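# Unplug a monitor cable from a back-panel port

## Task

Free the monitor cable from the back-panel port: loosen both of its thumbscrews, draw the plug out in a straight line, and leave it lying loose and away from the port, supported by nothing but the scene itself. Any tilt of the plug beyond what the port permits while it is still inside counts as an immediate failure. Finally open the grippers and move the arms away.

## Robot and tools

Robot: two arms, left_arm and right_arm, each with six joints and a parallel gripper. Three outcomes fail the job: letting something fall off the table, tilting the plug too far before it has cleared the port, or hitting or pressing one arm hard against the other. A loose object may occasionally get a short push from outside. Dropping, slipping, slamming, hard impacts and heavy pushing all count against you, so move smoothly.

Frame: every reported gripper pose uses a single scene frame. Its origin sits on the table surface midway between the arms; +z is up, +x points out across the table, and left_arm is on the +y side. The arm names do not match image left or right. The arm bases may be tilted. Mounting plates and the metal frame behind the arms are fixed obstacles. A "too close" warning treats each plate, plus the half of the frame on its side, as part of that arm. Printed hand positions can be off, more so at long reach.

Tool execute_actions, argument "actions": a list holding zero or one item.
- Empty list: nothing is commanded; the current state comes back.
- Motion item: {"rows": [...], "steps": n}. n runs from 1 to 15 and defaults to 15. Each step lasts 1/30 s. Each row is used for one step, and the last row repeats if there are fewer rows than steps; a call takes at most 15 rows.
- Wait item: {"steps": n} with no rows, n up to 300. It returns once n steps have passed since the previous result, and your reply time counts toward those steps.
- Optional "pictures" (true/false) controls whether camera images come back. By default they always do.
- If a call is refused, nothing is sent to the robot.

Row layout: 14 numbers in one flat list covering both arms, always all 14 even when only one arm moves. The order is left_arm waist, shoulder, elbow, wrist pitch, wrist yaw, wrist roll, gripper, followed by the same seven for right_arm. The joint values are absolute target angles in radians, written the same way the Joint positions block reports them. They are not offsets. Stated ranges for each arm:
- waist -2.618 to 3.054
- shoulder 0.000 to 3.142
- elbow 0.000 to 3.142
- wrist pitch -1.571 to 1.571
- wrist yaw -1.571 to 1.571
- wrist roll -2.094 to 2.094

The real limits may differ from these by up to 0.036 either way. A call is refused if a target exceeds a stated end by more than 0.036 and is also further out than the joint's last reported angle. Targets beyond the real end are clipped, and the result then says "joint sent to its limit"; that line may refer to an earlier action. If the line is absent, the joint is not necessarily free to go further.

The gripper number is an absolute command from -1 (closed) to +1 (fully open).

Motion details:
- Friction can leave a joint up to about 0.031 rad short of its target, and changes smaller than that may do nothing.
- Each step, a joint's target is kept within a set lead of its measured angle: waist 0.202, shoulder 0.258, elbow 0.238, wrist pitch 0.573, wrist yaw and roll 0.522 rad.
- If the targets would put the hand more than 70 mm from where it is now, all of that arm's targets are scaled back.
- Between calls, and while you think, the arms keep heading for the last row you sent. They stop once everything has nearly stopped moving (a blocked or very slow move counts as stopped) or once a step is HELD. After that, only a new action moves them further. Fingers already moving finish their travel.

Gripper details:
- Fingers point along the gripper's +z axis and close along its y axis.
- end_effector_position is the point between the pads, about 1 cm behind the fingertips.
- grip_measured reports motor position on the -1..+1 scale. The pads meet near -0.94, and each millimetre of object width adds about 0.0208. Each gripper has a fixed bias of up to ±0.02.
- The fingers follow the motor through a spring, so touching an object barely shows in grip_measured. Sending a value further below the object's width reading squeezes harder, up to roughly 50–62 N per pad. Parts under about 5 mm get less force, and the first touch can spike.
- Keep resending the closing value to keep holding.

Result lines:
- State line `left_arm: …` | `right_arm: …`: each gripper's end_effector_position in metres and end_effector_quat_wxyz.
- Joint positions and Joint velocities, one block per arm: six angles in rad plus gripper opening in metres (0.093 fully open, 0.000 closed). The opening roughly equals the gap between the pads in free air. On a rigid flat object it can read up to about 12 mm below the object's width, and lower still on soft, small or round things. It has a fixed error of about ±1 mm.
- Joint torques, same joint order: raw drive output including an offset, a scale factor and noise. It is nonzero even in free air, and friction can fake or mask a load.
- "joint command not followed": the clearance check changed or blocked some joint targets; the rest of the row still ran.
- HELD: marks steps where your row, or part of it, was not sent.
- Heat: holding loads heats motors, even while you think. MOTOR HOT appears at 75 °C. At 90 °C that arm stops for 10 s; that threshold is then disabled for 5 minutes, after which 90 °C or more stops the arm again. At 100 °C the arm goes limp and drops until it cools. Stops appear as OVER-TEMPERATURE FAULT lines and cost time.

Tool zoom_image: {"camera": name, "region": [x0, y0, x1, y1]} in pixels of that camera's latest image, with (0,0) at the top left and a region of at most 504x504. Cameras are cam_high, cam_low, cam_left_wrist and cam_right_wrist, each 672x504 and returned in that order.

Tool finished_scene: {"scene": current scene number}. The goal must hold without the robot's help, so release the plug and back the arms off before calling it. Replying without any tool call ends everything. When resuming from a summary, first send an empty actions list to learn the current scene and task.

Suggested order: look and zoom to find the port and screws, unscrew each thumbscrew by rolling the wrist, grip the plug and pull it along the port axis without tilting, set it down free of the port, open the gripper, and retract.

Each tool is called after ">>>" as a command line: name --argument value for each argument, lists and objects as JSON in quotes; but a table of rows of numbers goes row by row, as --pt "numbers of a row", without its own name.

## Session

>>> execute_actions --actions '[]'

Scene clock: 0.00 s of 10600.00 s.
left_arm: end_effector_position=(+0.1724, -0.2281, +0.2755) grip_measured=+0.232 end_effector_quat_wxyz=(-0.162, -0.134, +0.766, -0.608) | right_arm: end_effector_position=(+0.3850, -0.6148, +0.3222) grip_measured=-0.663 end_effector_quat_wxyz=(+0.202, +0.500, +0.688, -0.485)
Joint positions: left_arm=[-1.016  2.135  1.171  0.704  0.471 -1.868  0.056] | right_arm=[-0.644  2.086  1.729 -0.618  1.02   0.372  0.013]
Joint velocities: left_arm=[-0.007 -0.007 -0.012 -0.081 -0.037 -0.037 -0.   ] | right_arm=[ 0.002 -0.012 -0.017  0.051 -0.007 -0.066 -0.   ]
Joint torques (N m, as the arm reports them, + toward a larger angle): no reading

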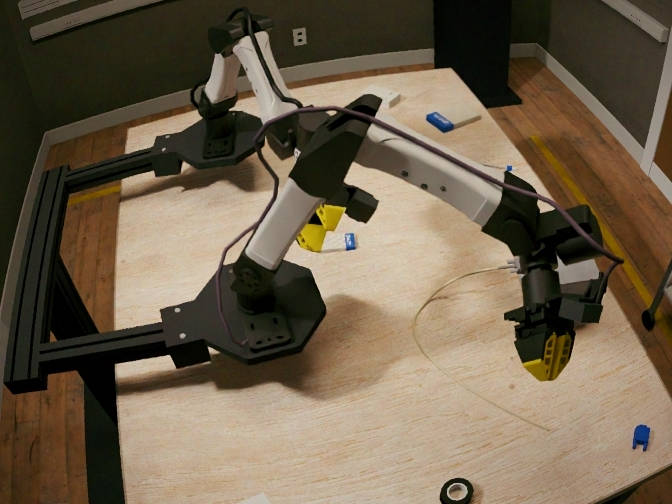

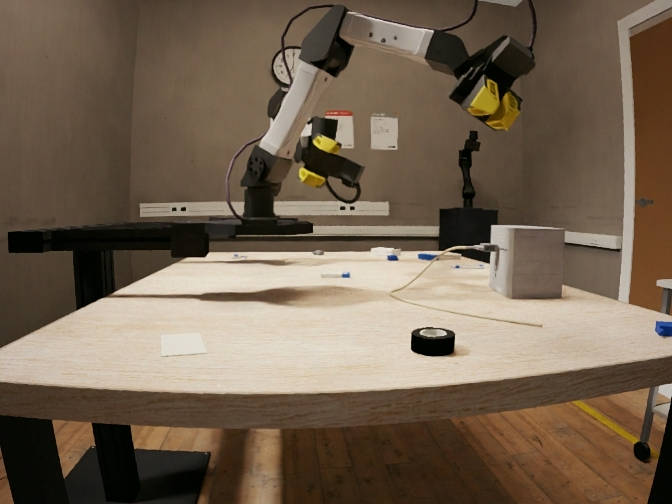

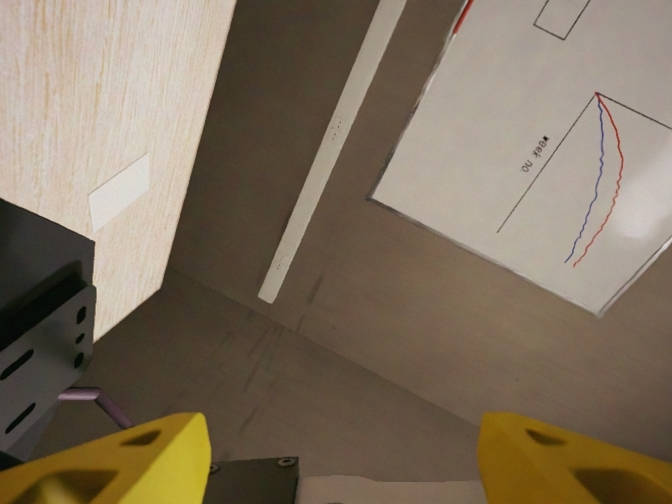

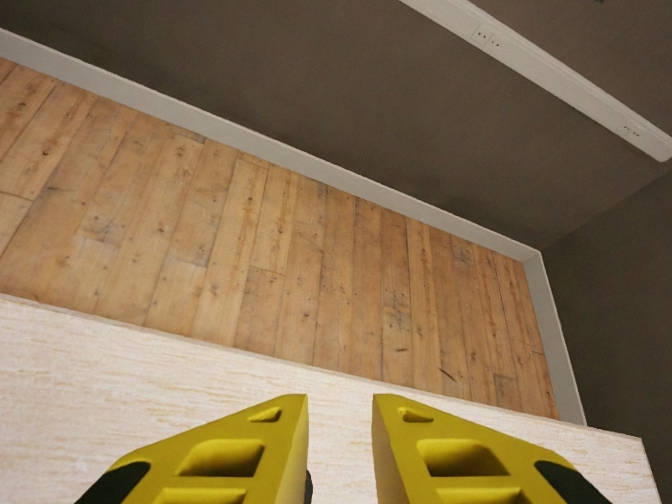

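>>> execute_actions --actions '[{"rows":[[0.3,1.0,0.8,0,0,0,1,-0.644,1.5,1.2,0.0,0,0,1]]}]' --pictures false

>>> execute_actions --actions '[{"steps":60}]' --pictures false

>>> execute_actions --actions '[{"rows":[[0.3,0.5,0.5,0,0,0,1,0,1.3,0.7,0.2,0,0,1]]}]' --pictures false

>>> execute_actions --actions '[{"steps":60}]'

Scene clock: 4.17 s of 10600.00 s.
left_arm: end_effector_position=(+0.3648, +0.0495, +0.3052) grip_measured=+1.000 end_effector_quat_wxyz=(+0.280, -0.175, +0.850, -0.410) | right_arm: end_effector_position=(+0.4466, -0.5011, +0.4523) grip_measured=+0.992 end_effector_quat_wxyz=(+0.567, +0.253, +0.762, -0.183)
Joint positions: left_arm=[-0.483  1.498  0.836  0.126  0.101 -1.085  0.093] | right_arm=[-0.646  1.478  1.224 -0.017  0.073  0.022  0.093]
Joint velocities: left_arm=[ 1.424 -1.609 -0.066 -0.505 -0.33   1.795  0.   ] | right_arm=[-0.007  0.1   -0.002  0.037 -0.462 -0.11  -0.   ]
Joint torques (N m, as the arm reports them, + toward a larger angle): left_arm=[-0.46 -7.3   6.34  2.17 -0.03  0.11] | right_arm=[-0.18 -5.79  8.07  2.24  0.09 -0.12]
Steps of this call (steps 1 to 90: nothing new was sent; then 0.67 s passed at rest; steps 91 to 105: all 15 steps of this action). Readings (joint positions):
91: left_arm=[-1.011 2.118 1.158 0.672 0.444 -1.832] | right_arm=[-0.646 2.053 1.675 -0.528 0.948 0.319]
92: left_arm=[-0.998 2.086 1.126 0.623 0.412 -1.789] | right_arm=[-0.646 1.997 1.590 -0.439 0.855 0.264]
94: left_arm=[-0.950 2.014 1.061 0.526 0.351 -1.704] | right_arm=[-0.646 1.851 1.416 -0.296 0.661 0.175]
98: left_arm=[-0.814 1.855 0.935 0.352 0.241 -1.514] | right_arm=[-0.646 1.577 1.231 -0.171 0.333 0.084]
105: the state above

Scene clock: 6.17 s of 10600.00 s.
left_arm: end_effector_position=(+0.3865, +0.3810, +0.4615) grip_measured=+1.000 end_effector_quat_wxyz=(+0.639, -0.067, +0.765, +0.040) | right_arm: end_effector_position=(+0.4542, -0.4928, +0.4420) grip_measured=+0.992 end_effector_quat_wxyz=(+0.566, +0.230, +0.775, -0.160)
Joint positions: left_arm=[ 0.299  0.988  0.819  0.008 -0.006 -0.01   0.093] | right_arm=[-0.646  1.49   1.213 -0.013  0.008  0.006  0.093]
Joint velocities: left_arm=[-0.012 -0.002  0.012 -0.022  0.037 -0.007  0.   ] | right_arm=[-0.002 -0.002 -0.002  0.051 -0.007  0.022  0.001]
Joint torques (N m, as the arm reports them, + toward a larger angle): left_arm=[ 0.27 -1.36  6.85  2.2   0.06  0.18] | right_arm=[-0.24 -5.8   9.01  2.31  0.04 -0.13]
Steps of this call (steps 1 to 45: the robot went on to your last target; steps 46 to 60: nothing new was sent). Readings (joint positions):
1: left_arm=[-0.432 1.441 0.835 0.110 0.089 -1.020] | right_arm=[-0.646 1.481 1.224 -0.016 0.060 0.019]
2: left_arm=[-0.380 1.384 0.835 0.098 0.078 -0.954] | right_arm=[-0.646 1.484 1.222 -0.014 0.049 0.017]
4: left_arm=[-0.275 1.264 0.835 0.079 0.060 -0.821] | right_arm=[-0.646 1.487 1.217 -0.013 0.034 0.013]
8: left_arm=[-0.022 1.039 0.835 0.061 0.036 -0.483] | right_arm=[-0.646 1.490 1.213 -0.013 0.018 0.009]
60: the state above
All arms were judged still, so your last target was given up. Only a new action makes them travel on or press farther. Fingers that are still opening or closing keep moving.

Scene clock: 6.67 s of 10600.00 s.
left_arm: end_effector_position=(+0.2963, +0.3677, +0.4555) grip_measured=+1.000 end_effector_quat_wxyz=(+0.703, -0.063, +0.707, +0.044) | right_arm: end_effector_position=(+0.4466, -0.1917, +0.3217) grip_measured=+0.992 end_effector_quat_wxyz=(+0.524, -0.037, +0.850, +0.040)
Joint positions: left_arm=[ 0.299  0.497  0.509  0.001 -0.006 -0.01   0.093] | right_arm=[ 0.011  1.31   0.699  0.161 -0.011  0.003  0.093]
Joint velocities: left_arm=[-0.002  0.002 -0.002 -0.007 -0.007 -0.037  0.   ] | right_arm=[-0.061 -0.012 -0.007  0.271  0.037 -0.022 -0.001]
Joint torques (N m, as the arm reports them, + toward a larger angle): left_arm=[0.34 1.19 7.49 2.23 0.07 0.15] | right_arm=[-1.05 -5.33  9.88  2.11  0.2  -0.08]
Steps of this call (steps 1 to 15: all 15 steps of this action). Readings (joint positions):
1: left_arm=[0.299 0.953 0.780 0.030 -0.006 -0.010] | right_arm=[-0.628 1.472 1.178 0.028 0.019 0.007]
2: left_arm=[0.299 0.872 0.703 0.033 -0.006 -0.010] | right_arm=[-0.589 1.432 1.116 0.060 0.025 0.007]
4: left_arm=[0.299 0.680 0.564 0.005 -0.006 -0.010] | right_arm=[-0.477 1.355 0.992 0.103 0.022 0.007]
8: left_arm=[0.299 0.501 0.509 -0.005 -0.006 -0.010] | right_arm=[-0.251 1.310 0.799 0.154 0.013 0.007]
15: the state above

Scene clock: 8.67 s of 10600.00 s.
left_arm: end_effector_position=(+0.2963, +0.3677, +0.4555) grip_measured=+1.000 end_effector_quat_wxyz=(+0.703, -0.063, +0.707, +0.044) | right_arm: end_effector_position=(+0.4495, -0.1938, +0.3270) grip_measured=+0.992 end_effector_quat_wxyz=(+0.535, -0.034, +0.843, +0.038)
Joint positions: left_arm=[ 0.299  0.497  0.509  0.001 -0.006 -0.01   0.093] | right_arm=[ 0.007  1.31   0.699  0.186 -0.008  0.003  0.093]
Joint velocities: left_arm=[-0.002 -0.017 -0.012  0.022  0.007 -0.022  0.   ] | right_arm=[-0.017  0.022 -0.007  0.007  0.037  0.051 -0.   ]
Joint torques (N m, as the arm reports them, + toward a larger angle): left_arm=[0.3  1.1  7.58 2.21 0.04 0.11] | right_arm=[-0.78 -5.25 10.21  2.26  0.22 -0.1 ]
Steps of this call (steps 1 to 30: the robot went on to your last target; steps 31 to 60: nothing new was sent). Readings (joint positions):
1: left_arm=[0.299 0.497 0.509 0.001 -0.006 -0.010] | right_arm=[0.009 1.310 0.699 0.167 -0.011 0.003]
2: left_arm=[0.299 0.497 0.509 0.001 -0.006 -0.010] | right_arm=[0.008 1.310 0.699 0.171 -0.010 0.003]
4: left_arm=[0.299 0.497 0.509 0.001 -0.006 -0.010] | right_arm=[0.007 1.310 0.699 0.177 -0.009 0.003]
8: left_arm=[0.299 0.497 0.509 0.001 -0.006 -0.010] | right_arm=[0.007 1.310 0.699 0.183 -0.008 0.003]
60: the state above
All arms were judged still, so your last target was given up. Only a new action makes them travel on or press farther. Fingers that are still opening or closing keep moving.

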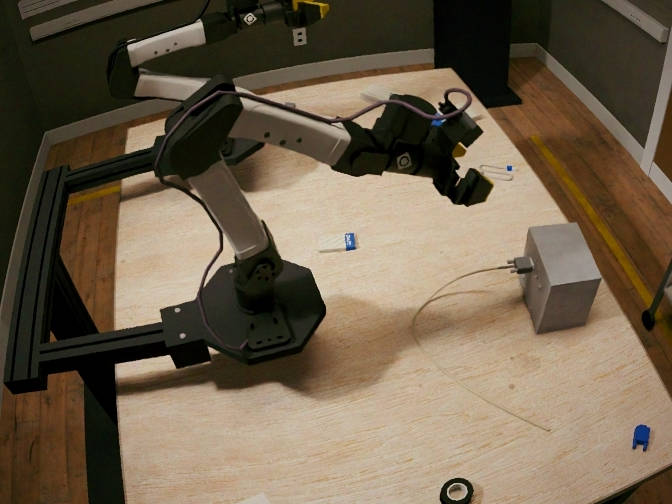

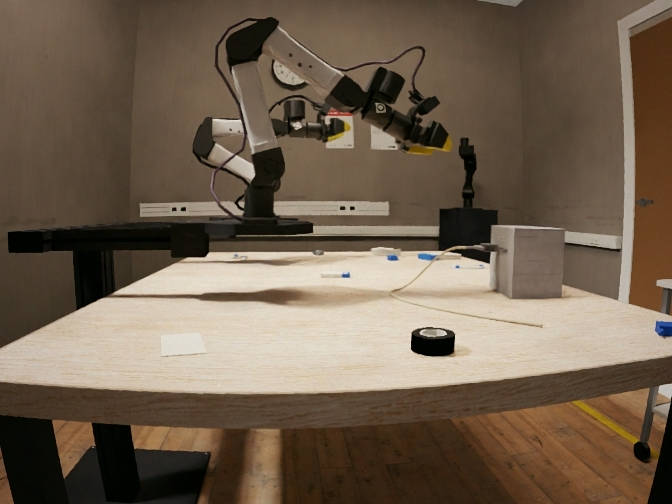

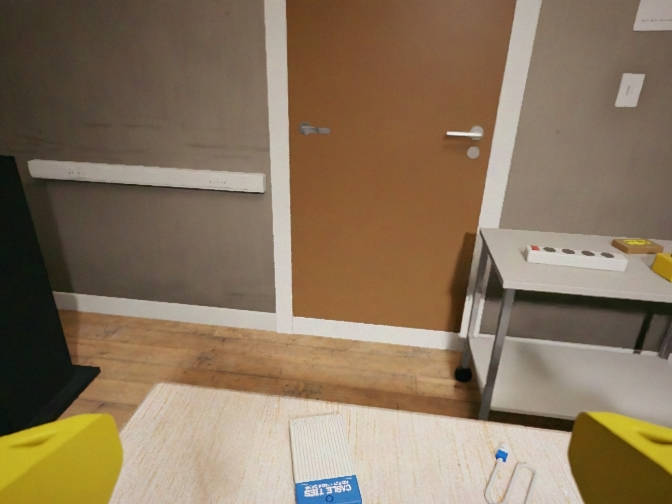

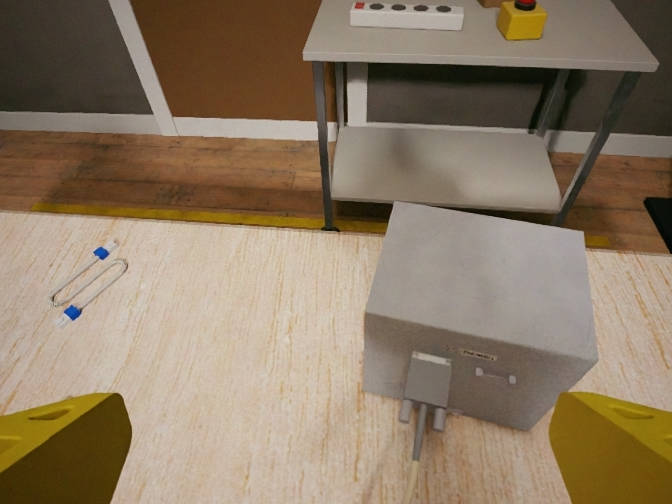

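>>> execute_actions --actions '[{"rows":[[0.3,0.5,0.5,0,0,0,1,-0.1,2.2,0.6,1.5,0,0,1]]}]' --pictures false

>>> execute_actions --actions '[{"steps":45}]'

Scene clock: 19.77 s of 10600.00 s.
left_arm: end_effector_position=(+0.2963, +0.3677, +0.4555) grip_measured=+1.000 end_effector_quat_wxyz=(+0.703, -0.063, +0.707, +0.044) | right_arm: end_effector_position=(+0.4990, -0.2367, +0.1539) grip_measured=+0.992 end_effector_quat_wxyz=(+0.593, +0.013, +0.805, +0.005)
Joint positions: left_arm=[ 0.299  0.497  0.509  0.001 -0.006 -0.009  0.093] | right_arm=[-0.103  2.231  0.594  1.352 -0.002  0.002  0.093]
Joint velocities: left_arm=[ 0.022  0.017 -0.007 -0.037  0.007 -0.051  0.   ] | right_arm=[ 0.002 -0.12   0.002  0.872 -0.051 -0.007 -0.   ]
Joint torques (N m, as the arm reports them, + toward a larger angle): left_arm=[0.24 1.02 7.55 2.24 0.06 0.14] | right_arm=[ 0.14 -9.7   4.65  2.29  0.07 -0.08]
Steps of this call (steps 1 to 90: nothing new was sent; then 7.60 s passed at rest; steps 91 to 105: all 15 steps of this action). Readings (joint positions):
91: left_arm=[0.299 0.497 0.509 0.001 -0.006 -0.010] | right_arm=[-0.007 1.342 0.680 0.282 -0.016 0.002]
92: left_arm=[0.299 0.497 0.509 0.001 -0.006 -0.009] | right_arm=[-0.034 1.409 0.669 0.415 -0.017 0.002]
94: left_arm=[0.299 0.497 0.509 0.001 -0.006 -0.009] | right_arm=[-0.083 1.583 0.652 0.657 -0.009 0.002]
98: left_arm=[0.299 0.497 0.509 0.001 -0.006 -0.009] | right_arm=[-0.103 1.967 0.629 1.091 -0.002 0.002]
105: the state above

Scene clock: 21.27 s of 10600.00 s.
left_arm: end_effector_position=(+0.2963, +0.3677, +0.4555) grip_measured=+1.000 end_effector_quat_wxyz=(+0.703, -0.063, +0.707, +0.044) | right_arm: end_effector_position=(+0.5081, -0.2377, +0.1944) grip_measured=+0.992 end_effector_quat_wxyz=(+0.653, +0.013, +0.757, +0.004)
Joint positions: left_arm=[ 0.299  0.497  0.509  0.001 -0.006 -0.009  0.093] | right_arm=[-0.103  2.211  0.594  1.486 -0.002  0.002  0.093]
Joint velocities: left_arm=[-0.017  0.012 -0.007 -0.007  0.007 -0.022  0.   ] | right_arm=[-0.017 -0.007  0.002  0.037 -0.066  0.022 -0.001]
Joint torques (N m, as the arm reports them, + toward a larger angle): left_arm=[0.24 1.18 7.56 2.21 0.06 0.11] | right_arm=[ 0.12 -8.91  5.06  2.3   0.11 -0.11]
Steps of this call (steps 1 to 30: the robot went on to your last target; steps 31 to 45: nothing new was sent). Readings (joint positions):
1: left_arm=[0.299 0.497 0.509 0.001 -0.006 -0.009] | right_arm=[-0.103 2.225 0.594 1.380 -0.002 0.002]
2: left_arm=[0.299 0.497 0.509 0.001 -0.006 -0.009] | right_arm=[-0.103 2.220 0.594 1.403 -0.002 0.002]
4: left_arm=[0.299 0.497 0.509 0.001 -0.006 -0.009] | right_arm=[-0.103 2.212 0.594 1.439 -0.002 0.002]
8: left_arm=[0.299 0.497 0.509 0.001 -0.006 -0.009] | right_arm=[-0.103 2.211 0.594 1.472 -0.002 0.002]
45: the state above
All arms were judged still, so your last target was given up. Only a new action makes them travel on or press farther. Fingers that are still opening or closing keep moving.

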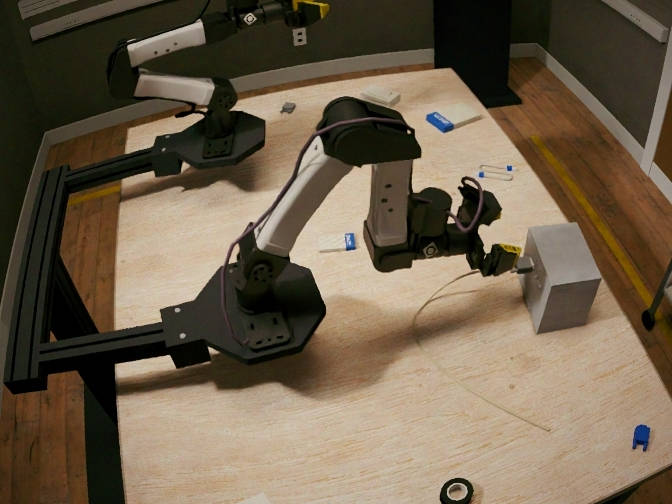

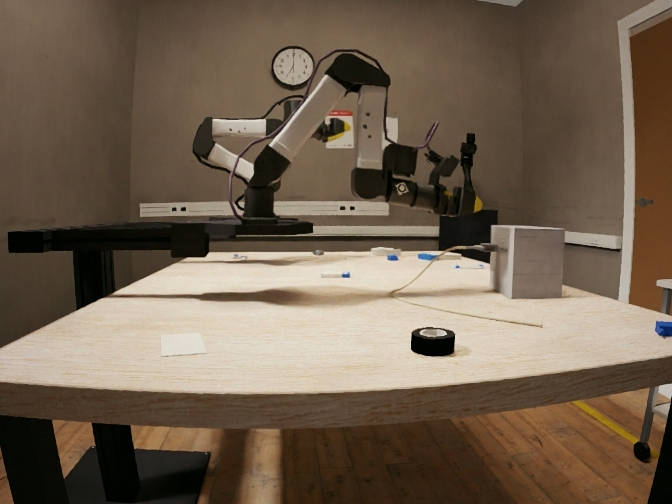

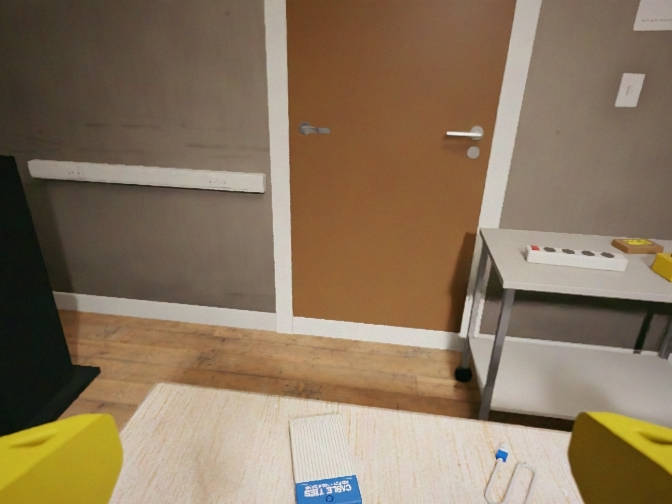

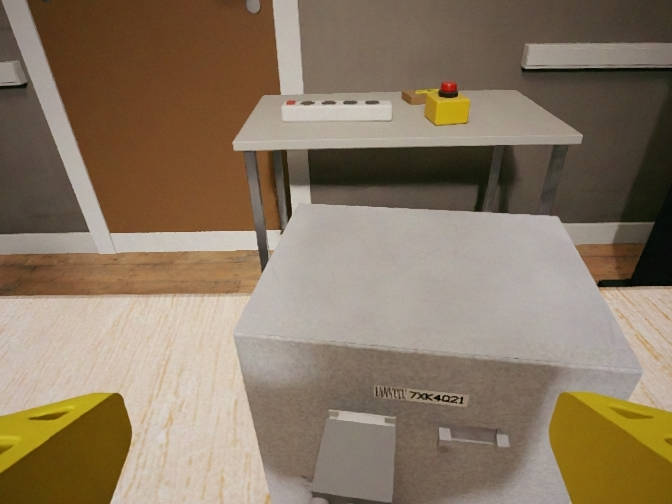

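>>> execute_actions --actions '[{"rows":[[0.3,0.5,0.5,0,0,0,1,-0.04,2.3,0.56,1.57,0,0,-0.55],[0.3,0.5,0.5,0,0,0,1,-0.04,2.3,0.56,1.57,0,0,-0.55],[0.3,0.5,0.5,0,0,0,1,-0.04,2.3,0.56,1.57,0,0,-0.55],[0.3,0.5,0.5,0,0,0,1,-0.04,2.33,0.56,1.57,0,0,-0.55],[0.3,0.5,0.5,0,0,0,1,-0.04,2.36,0.56,1.57,0,0,-0.55],[0.3,0.5,0.5,0,0,0,1,-0.04,2.39,0.56,1.57,0,0,-0.55]]}]' --pictures false

>>> execute_actions --actions '[{"steps":20}]'

>>> zoom_image --camera "cam_low" --region '[420,200,540,290]'

>>> zoom_image --camera "cam_high" --region '[450,220,570,310]'

Scene clock: 29.77 s of 10600.00 s.
left_arm: end_effector_position=(+0.2963, +0.3677, +0.4555) grip_measured=+1.000 end_effector_quat_wxyz=(+0.703, -0.063, +0.707, +0.044) | right_arm: end_effector_position=(+0.4834, -0.2078, +0.1244) grip_measured=-0.549 end_effector_quat_wxyz=(+0.597, -0.012, +0.802, +0.023)
Joint positions: left_arm=[ 0.299  0.497  0.509  0.001 -0.006 -0.009  0.093] | right_arm=[-0.039  2.392  0.569  1.548  0.     0.002  0.019]
Joint velocities: left_arm=[ 0.002 -0.002  0.002 -0.022 -0.11   0.022  0.   ] | right_arm=[-0.022 -0.012 -0.012 -0.007 -0.037 -0.095 -0.   ]
Joint torques (N m, as the arm reports them, + toward a larger angle): left_arm=[0.25 1.17 7.62 2.22 0.05 0.13] | right_arm=[-0.36 -8.27  2.09  2.3   0.11 -0.1 ]
joint sent to its limit (right arm) — the command would take joint 4 (wrist pitch) past its upper limit, so that joint was sent only as far as its limit.
Steps of this call (steps 1 to 90: nothing new was sent; then 5.00 s passed at rest; steps 91 to 105: all 15 steps of this action). Readings (joint positions):
91: left_arm=[0.299 0.497 0.509 0.001 -0.006 -0.009] | right_arm=[-0.096 2.221 0.593 1.503 0.002 0.002]
92: left_arm=[0.299 0.497 0.509 0.001 -0.006 -0.009] | right_arm=[-0.084 2.239 0.592 1.524 0.003 0.002]
94: left_arm=[0.299 0.497 0.509 0.001 -0.006 -0.009] | right_arm=[-0.054 2.277 0.584 1.539 0.002 0.002]
98: left_arm=[0.299 0.497 0.509 0.001 -0.006 -0.009] | right_arm=[-0.039 2.371 0.577 1.547 0.000 0.002]
105: the state above

Scene clock: 30.43 s of 10600.00 s.
left_arm: end_effector_position=(+0.2963, +0.3677, +0.4555) grip_measured=+1.000 end_effector_quat_wxyz=(+0.703, -0.063, +0.707, +0.044) | right_arm: end_effector_position=(+0.4837, -0.2079, +0.1253) grip_measured=-0.549 end_effector_quat_wxyz=(+0.599, -0.012, +0.800, +0.023)
Joint positions: left_arm=[ 0.299  0.497  0.509  0.001 -0.006 -0.009  0.093] | right_arm=[-0.039  2.392  0.569  1.552  0.     0.002  0.019]
Joint velocities: left_arm=[ 0.002 -0.017 -0.012 -0.022  0.007 -0.022  0.   ] | right_arm=[ 0.012  0.007 -0.002  0.007  0.007  0.037  0.   ]
Joint torques (N m, as the arm reports them, + toward a larger angle): left_arm=[0.21 1.11 7.58 2.23 0.07 0.11] | right_arm=[-0.41 -8.25  1.87  2.27  0.12 -0.1 ]
joint sent to its limit (right arm) — the command would take joint 4 (wrist pitch) past its upper limit, so that joint was sent only as far as its limit.
Steps of this call (steps 1 to 15: the robot went on to your last target; steps 16 to 20: nothing new was sent). Readings (joint positions):
1: left_arm=[0.299 0.497 0.509 0.001 -0.006 -0.009] | right_arm=[-0.039 2.392 0.569 1.549 0.000 0.002]
2: left_arm=[0.299 0.497 0.509 0.001 -0.006 -0.009] | right_arm=[-0.039 2.392 0.569 1.549 0.000 0.002]
4: left_arm=[0.299 0.497 0.509 0.001 -0.006 -0.009] | right_arm=[-0.039 2.392 0.569 1.550 0.000 0.002]
8: left_arm=[0.299 0.497 0.509 0.001 -0.006 -0.009] | right_arm=[-0.039 2.392 0.569 1.552 0.000 0.002]
20: the state above
All arms were judged still, so your last target was given up. Only a new action makes them travel on or press farther. Fingers that are still opening or closing keep moving.

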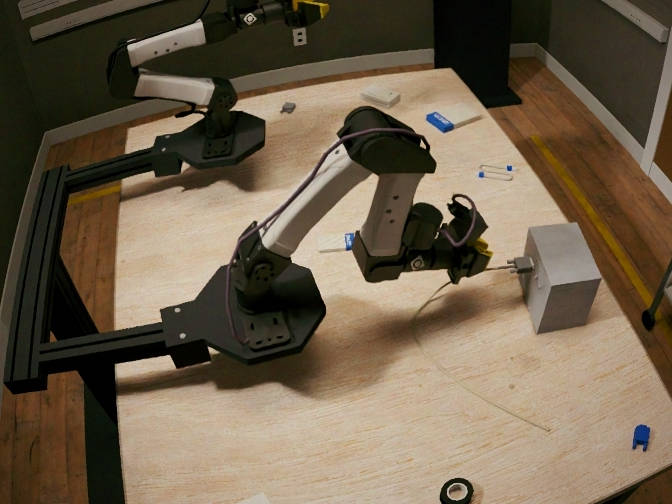

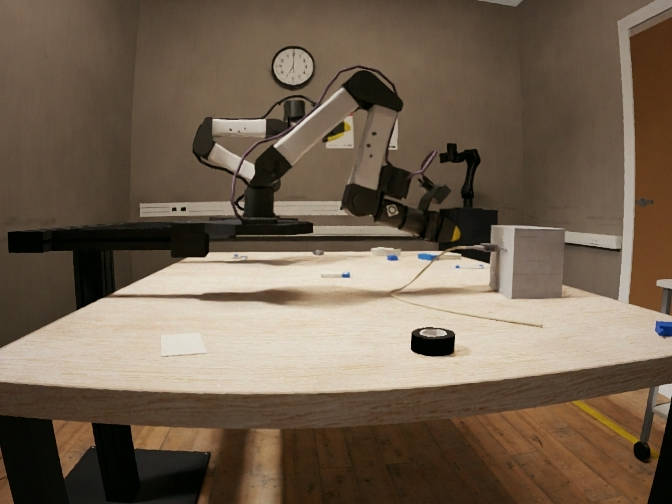

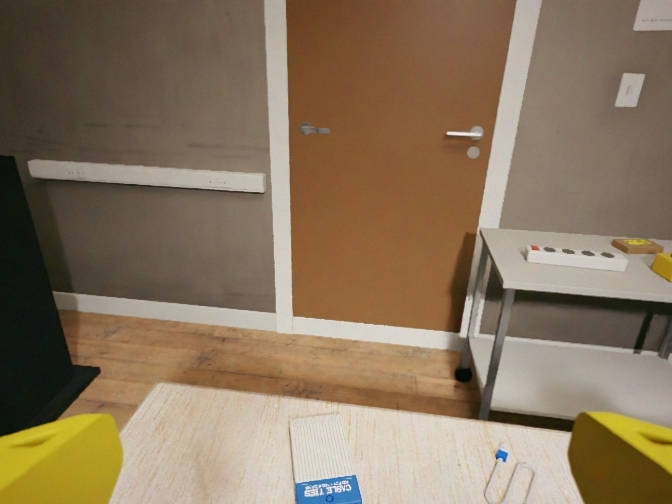

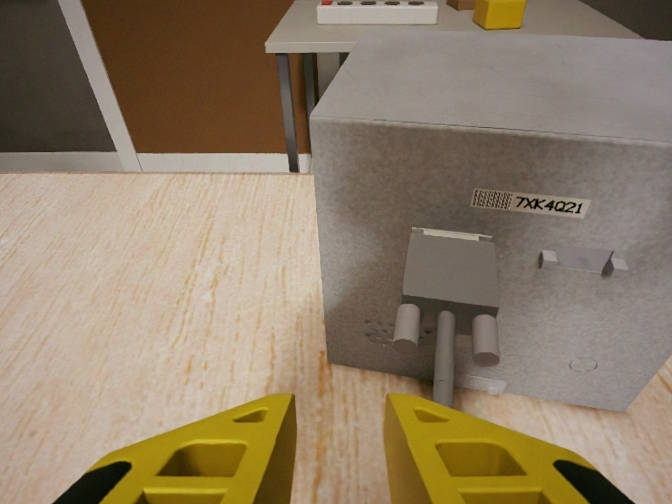

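Region (420, 200, 540, 290) of cam_low's 672x504 image, scaled by 4.200, with more detail than that image has; it fills the top 378 rows of this view, and the rest is white.

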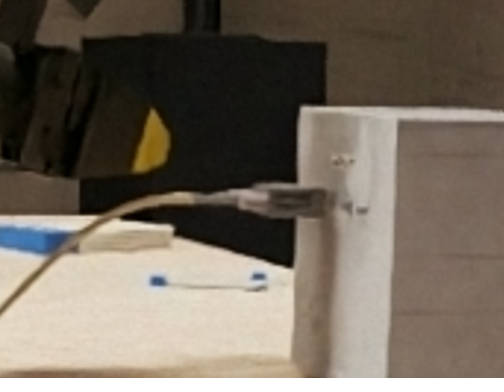

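Region (450, 220, 570, 310) of cam_high's 672x504 image, scaled by 4.200, with more detail than that image has; it fills the top 378 rows of this view, and the rest is white.

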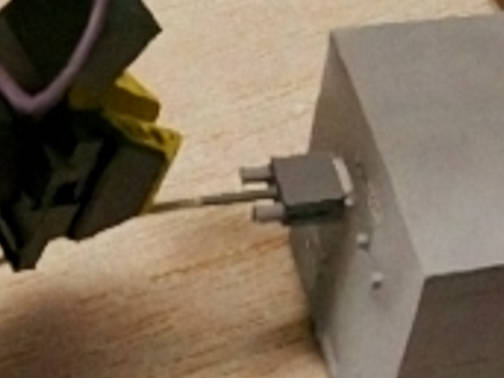

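>>> execute_actions --actions '[{"rows":[[0.3,0.5,0.5,0,0,0,1,-0.17,2.33,0.57,1.56,0,1.57,-0.55]]}]' --pictures false

>>> execute_actions --actions '[{"rows":[[0.3,0.5,0.5,0,0,0,1,-0.17,2.45,0.66,1.56,0,1.57,-0.55]]}]' --pictures false

>>> execute_actions --actions '[{"rows":[[0.3,0.5,0.5,0,0,0,1,-0.17,2.555,0.76,1.56,0,1.57,-0.55]]}]'

>>> zoom_image --camera "cam_high" --region '[450,220,570,310]'

Scene clock: 39.87 s of 10600.00 s.
left_arm: end_effector_position=(+0.2963, +0.3677, +0.4555) grip_measured=+1.000 end_effector_quat_wxyz=(+0.703, -0.063, +0.707, +0.044) | right_arm: end_effector_position=(+0.4897, -0.2704, +0.1479) grip_measured=-0.549 end_effector_quat_wxyz=(+0.494, +0.528, +0.579, +0.376)
Joint positions: left_arm=[ 0.299  0.497  0.509  0.001 -0.006 -0.009  0.093] | right_arm=[-0.176  2.339  0.569  1.556  0.003  1.371  0.019]
Joint velocities: left_arm=[-0.007 -0.017 -0.007 -0.037  0.081 -0.037  0.   ] | right_arm=[-0.002 -0.007 -0.007  0.007 -0.022  1.282 -0.   ]
Joint torques (N m, as the arm reports them, + toward a larger angle): left_arm=[0.23 1.14 7.61 2.23 0.04 0.13] | right_arm=[ 0.59 -8.95  3.48  2.16  0.09 -0.07]
Steps of this call (steps 1 to 90: nothing new was sent; then 5.93 s passed at rest; steps 91 to 105: all 15 steps of this action). Readings (joint positions):
91: left_arm=[0.299 0.497 0.509 0.001 -0.006 -0.009] | right_arm=[-0.052 2.386 0.569 1.548 -0.009 0.085]
92: left_arm=[0.299 0.497 0.509 0.001 -0.006 -0.009] | right_arm=[-0.080 2.376 0.569 1.543 -0.013 0.185]
94: left_arm=[0.299 0.497 0.509 0.001 -0.006 -0.009] | right_arm=[-0.146 2.354 0.569 1.547 -0.007 0.386]
98: left_arm=[0.299 0.497 0.509 0.001 -0.006 -0.009] | right_arm=[-0.181 2.339 0.569 1.556 0.003 0.789]
105: the state above

Scene clock: 40.37 s of 10600.00 s.
left_arm: end_effector_position=(+0.2963, +0.3677, +0.4555) grip_measured=+1.000 end_effector_quat_wxyz=(+0.703, -0.063, +0.707, +0.044) | right_arm: end_effector_position=(+0.4983, -0.2706, +0.1180) grip_measured=-0.549 end_effector_quat_wxyz=(+0.446, +0.588, +0.535, +0.411)
Joint positions: left_arm=[ 0.299  0.497  0.509  0.001 -0.006 -0.009  0.093] | right_arm=[-0.176  2.447  0.645  1.552  0.003  1.559  0.019]
Joint velocities: left_arm=[-0.002 -0.017 -0.017 -0.037 -0.11  -0.022  0.   ] | right_arm=[ 0.007 -0.012 -0.012 -0.022 -0.022  0.022 -0.   ]
Joint torques (N m, as the arm reports them, + toward a larger angle): left_arm=[0.24 1.07 7.54 2.23 0.06 0.12] | right_arm=[ 0.5  -8.48  4.66  2.21  0.1  -0.07]
Steps of this call (steps 1 to 15: all 15 steps of this action). Readings (joint positions):
1: left_arm=[0.299 0.497 0.509 0.001 -0.006 -0.009] | right_arm=[-0.176 2.353 0.582 1.563 0.003 1.410]
2: left_arm=[0.299 0.497 0.509 0.001 -0.006 -0.009] | right_arm=[-0.176 2.380 0.609 1.569 0.003 1.441]
4: left_arm=[0.299 0.497 0.509 0.001 -0.006 -0.009] | right_arm=[-0.176 2.425 0.642 1.564 0.003 1.487]
8: left_arm=[0.299 0.497 0.509 0.001 -0.006 -0.009] | right_arm=[-0.176 2.447 0.645 1.552 0.003 1.534]
15: the state above

Scene clock: 40.87 s of 10600.00 s.
left_arm: end_effector_position=(+0.2963, +0.3677, +0.4555) grip_measured=+1.000 end_effector_quat_wxyz=(+0.703, -0.063, +0.707, +0.044) | right_arm: end_effector_position=(+0.5134, -0.2715, +0.0956) grip_measured=-0.549 end_effector_quat_wxyz=(+0.444, +0.590, +0.533, +0.412)
Joint positions: left_arm=[ 0.299  0.497  0.509  0.001 -0.006 -0.009  0.093] | right_arm=[-0.176  2.55   0.745  1.553  0.003  1.565  0.019]
Joint velocities: left_arm=[ 0.017 -0.002  0.002 -0.037  0.051  0.037  0.   ] | right_arm=[-0.017 -0.002  0.002  0.066  0.037  0.037 -0.   ]
Joint torques (N m, as the arm reports them, + toward a larger angle): left_arm=[0.21 1.2  7.45 2.22 0.03 0.09] | right_arm=[ 0.47 -8.81  4.73  2.19  0.08 -0.1 ]
Steps of this call (steps 1 to 15: all 15 steps of this action). Readings (joint positions):
1: left_arm=[0.299 0.497 0.509 0.001 -0.006 -0.009] | right_arm=[-0.176 2.461 0.661 1.559 0.003 1.561]
2: left_arm=[0.299 0.497 0.509 0.001 -0.006 -0.009] | right_arm=[-0.176 2.489 0.697 1.563 0.003 1.561]
4: left_arm=[0.299 0.497 0.509 0.001 -0.006 -0.009] | right_arm=[-0.176 2.530 0.740 1.561 0.003 1.562]
8: left_arm=[0.299 0.497 0.509 0.001 -0.006 -0.009] | right_arm=[-0.176 2.550 0.745 1.553 0.003 1.565]
15: the state above

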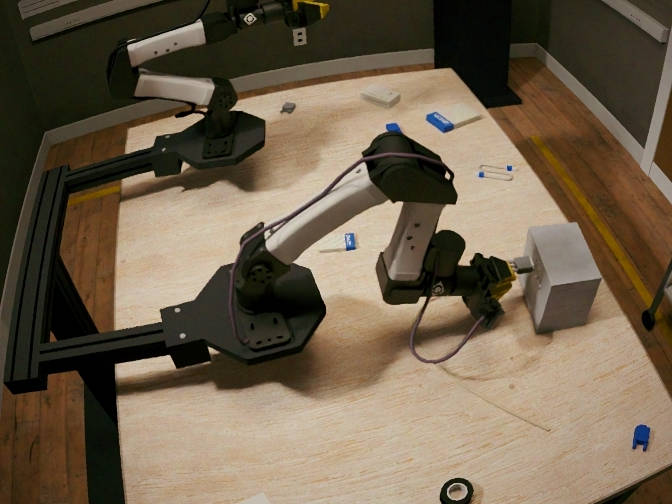

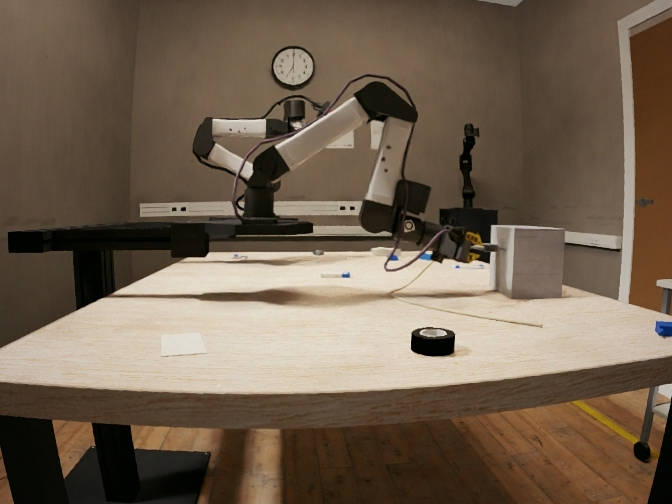

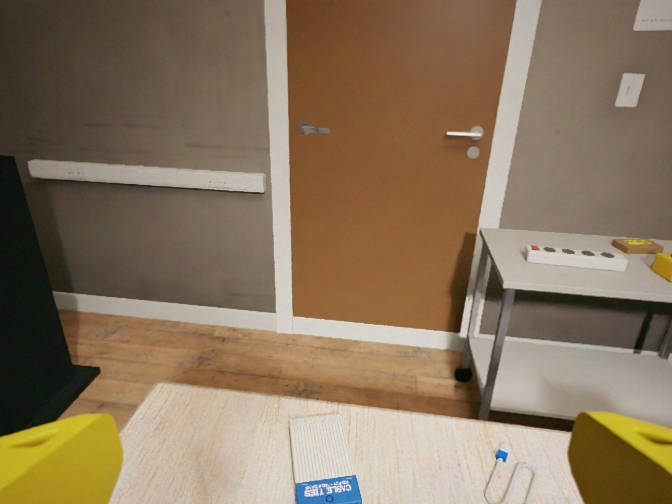

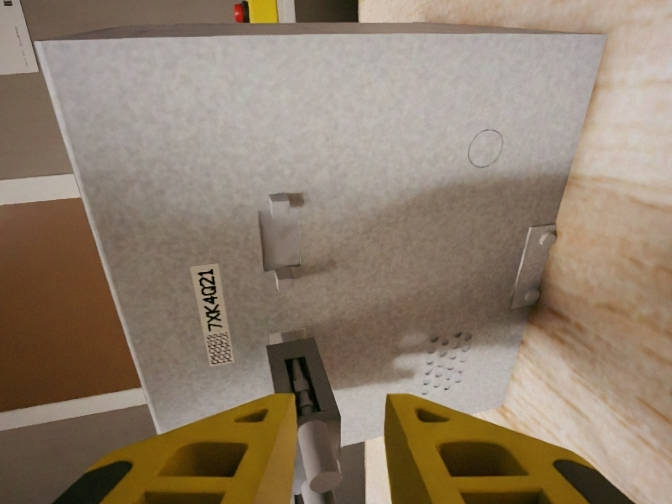

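Region (450, 220, 570, 310) of cam_high's 672x504 image, scaled by 4.200, with more detail than that image has; it fills the top 378 rows of this view, and the rest is white.

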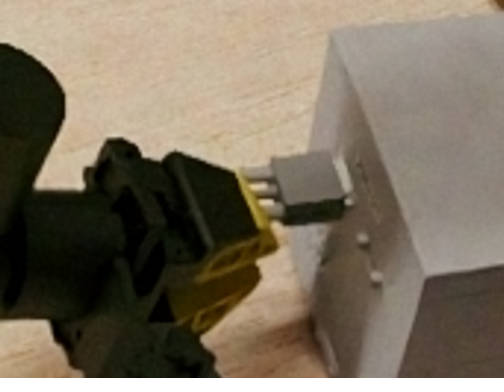

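>>> execute_actions --actions '[{"rows":[[0.3,0.5,0.5,0,0,0,1,-0.215,2.575,0.815,1.56,-0.2,1.57,-0.55]]}]' --pictures false

>>> execute_actions --actions '[{"steps":10}]'

>>> zoom_image --camera "cam_high" --region '[450,220,570,310]'

Scene clock: 45.50 s of 10600.00 s.
left_arm: end_effector_position=(+0.2963, +0.3677, +0.4555) grip_measured=+1.000 end_effector_quat_wxyz=(+0.703, -0.063, +0.707, +0.044) | right_arm: end_effector_position=(+0.5274, -0.2614, +0.1026) grip_measured=-0.549 end_effector_quat_wxyz=(+0.416, +0.552, +0.553, +0.465)
Joint positions: left_arm=[ 0.299  0.497  0.509  0.001 -0.006 -0.009  0.093] | right_arm=[-0.214  2.564  0.8    1.551 -0.175  1.566  0.019]
Joint velocities: left_arm=[-0.002 -0.002 -0.002  0.022 -0.007 -0.081  0.   ] | right_arm=[-0.012 -0.012 -0.002 -0.007 -0.081 -0.022 -0.001]
Joint torques (N m, as the arm reports them, + toward a larger angle): left_arm=[0.21 1.21 7.55 2.23 0.04 0.14] | right_arm=[-0.1  -8.62  4.5   2.27 -0.08 -0.11]
Steps of this call (steps 1 to 15: the robot went on to your last target; steps 16 to 90: nothing new was sent; then 1.13 s passed at rest; steps 91 to 105: all 15 steps of this action). Readings (joint positions):
91: left_arm=[0.299 0.497 0.509 0.001 -0.006 -0.009] | right_arm=[-0.182 2.552 0.753 1.553 -0.028 1.565]
92: left_arm=[0.299 0.497 0.509 0.001 -0.006 -0.009] | right_arm=[-0.189 2.559 0.769 1.553 -0.063 1.566]
94: left_arm=[0.299 0.497 0.509 0.001 -0.006 -0.009] | right_arm=[-0.204 2.564 0.793 1.553 -0.110 1.566]
98: left_arm=[0.299 0.497 0.509 0.001 -0.006 -0.009] | right_arm=[-0.212 2.564 0.800 1.555 -0.157 1.566]
105: the state above

Scene clock: 45.83 s of 10600.00 s.
left_arm: end_effector_position=(+0.2963, +0.3677, +0.4555) grip_measured=+1.000 end_effector_quat_wxyz=(+0.703, -0.063, +0.707, +0.044) | right_arm: end_effector_position=(+0.5273, -0.2599, +0.1026) grip_measured=-0.549 end_effector_quat_wxyz=(+0.414, +0.550, +0.555, +0.467)
Joint positions: left_arm=[ 0.299  0.497  0.509  0.001 -0.006 -0.009  0.093] | right_arm=[-0.214  2.564  0.8    1.551 -0.184  1.566  0.019]
Joint velocities: left_arm=[-0.012  0.002  0.002  0.022 -0.007 -0.022  0.   ] | right_arm=[-0.022 -0.007  0.002 -0.007 -0.022  0.095 -0.001]
Joint torques (N m, as the arm reports them, + toward a larger angle): left_arm=[0.25 1.2  7.52 2.24 0.06 0.11] | right_arm=[-0.31 -8.78  4.88  2.33 -0.03 -0.08]
Steps of this call (steps 1 to 10: the robot went on to your last target). Readings (joint positions):
1: left_arm=[0.299 0.497 0.509 0.001 -0.006 -0.009] | right_arm=[-0.214 2.564 0.800 1.551 -0.176 1.566]
2: left_arm=[0.299 0.497 0.509 0.001 -0.006 -0.009] | right_arm=[-0.214 2.564 0.800 1.551 -0.178 1.566]
4: left_arm=[0.299 0.497 0.509 0.001 -0.006 -0.009] | right_arm=[-0.214 2.564 0.800 1.551 -0.180 1.566]
8: left_arm=[0.299 0.497 0.509 0.001 -0.006 -0.009] | right_arm=[-0.214 2.564 0.800 1.551 -0.183 1.566]
10: the state above

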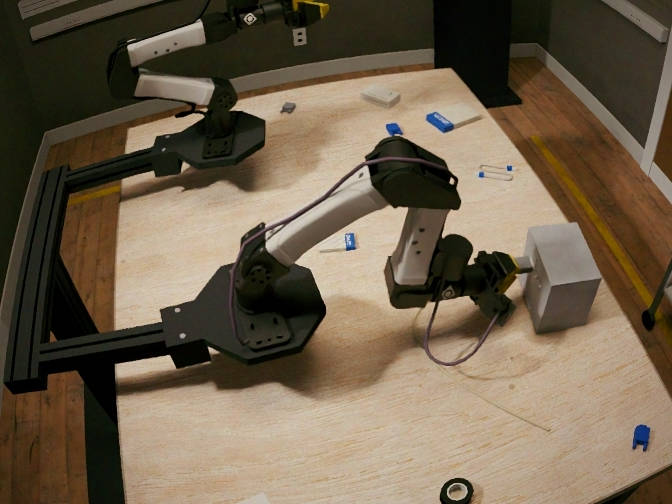

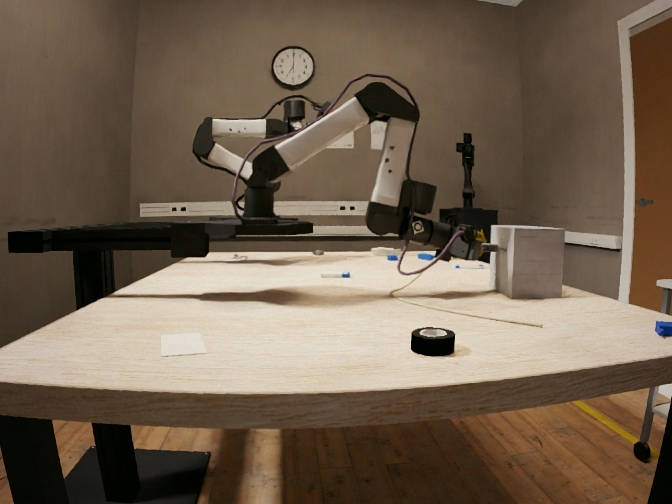

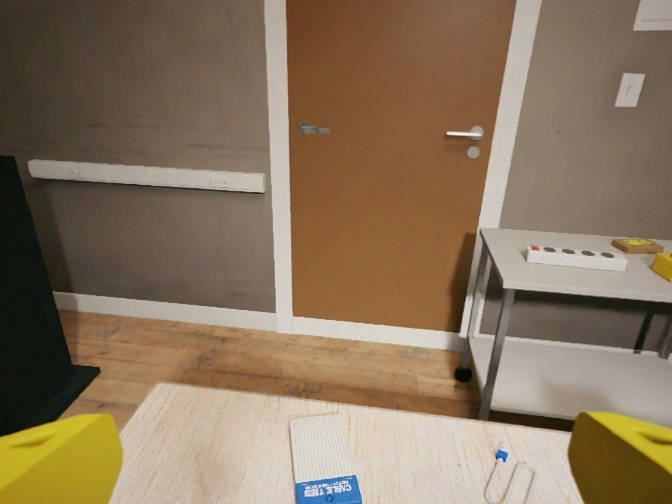

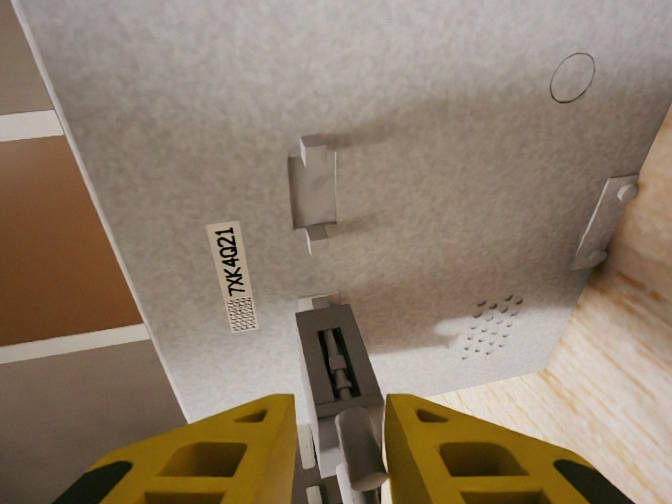

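Region (450, 220, 570, 310) of cam_high's 672x504 image, scaled by 4.200, with more detail than that image has; it fills the top 378 rows of this view, and the rest is white.

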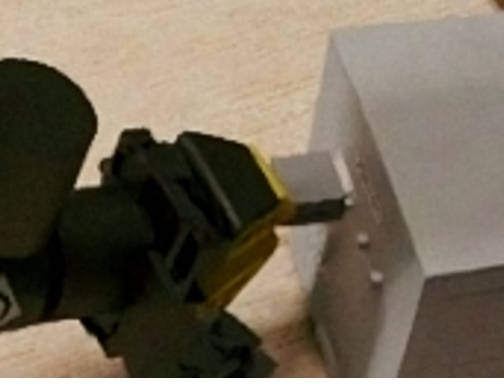

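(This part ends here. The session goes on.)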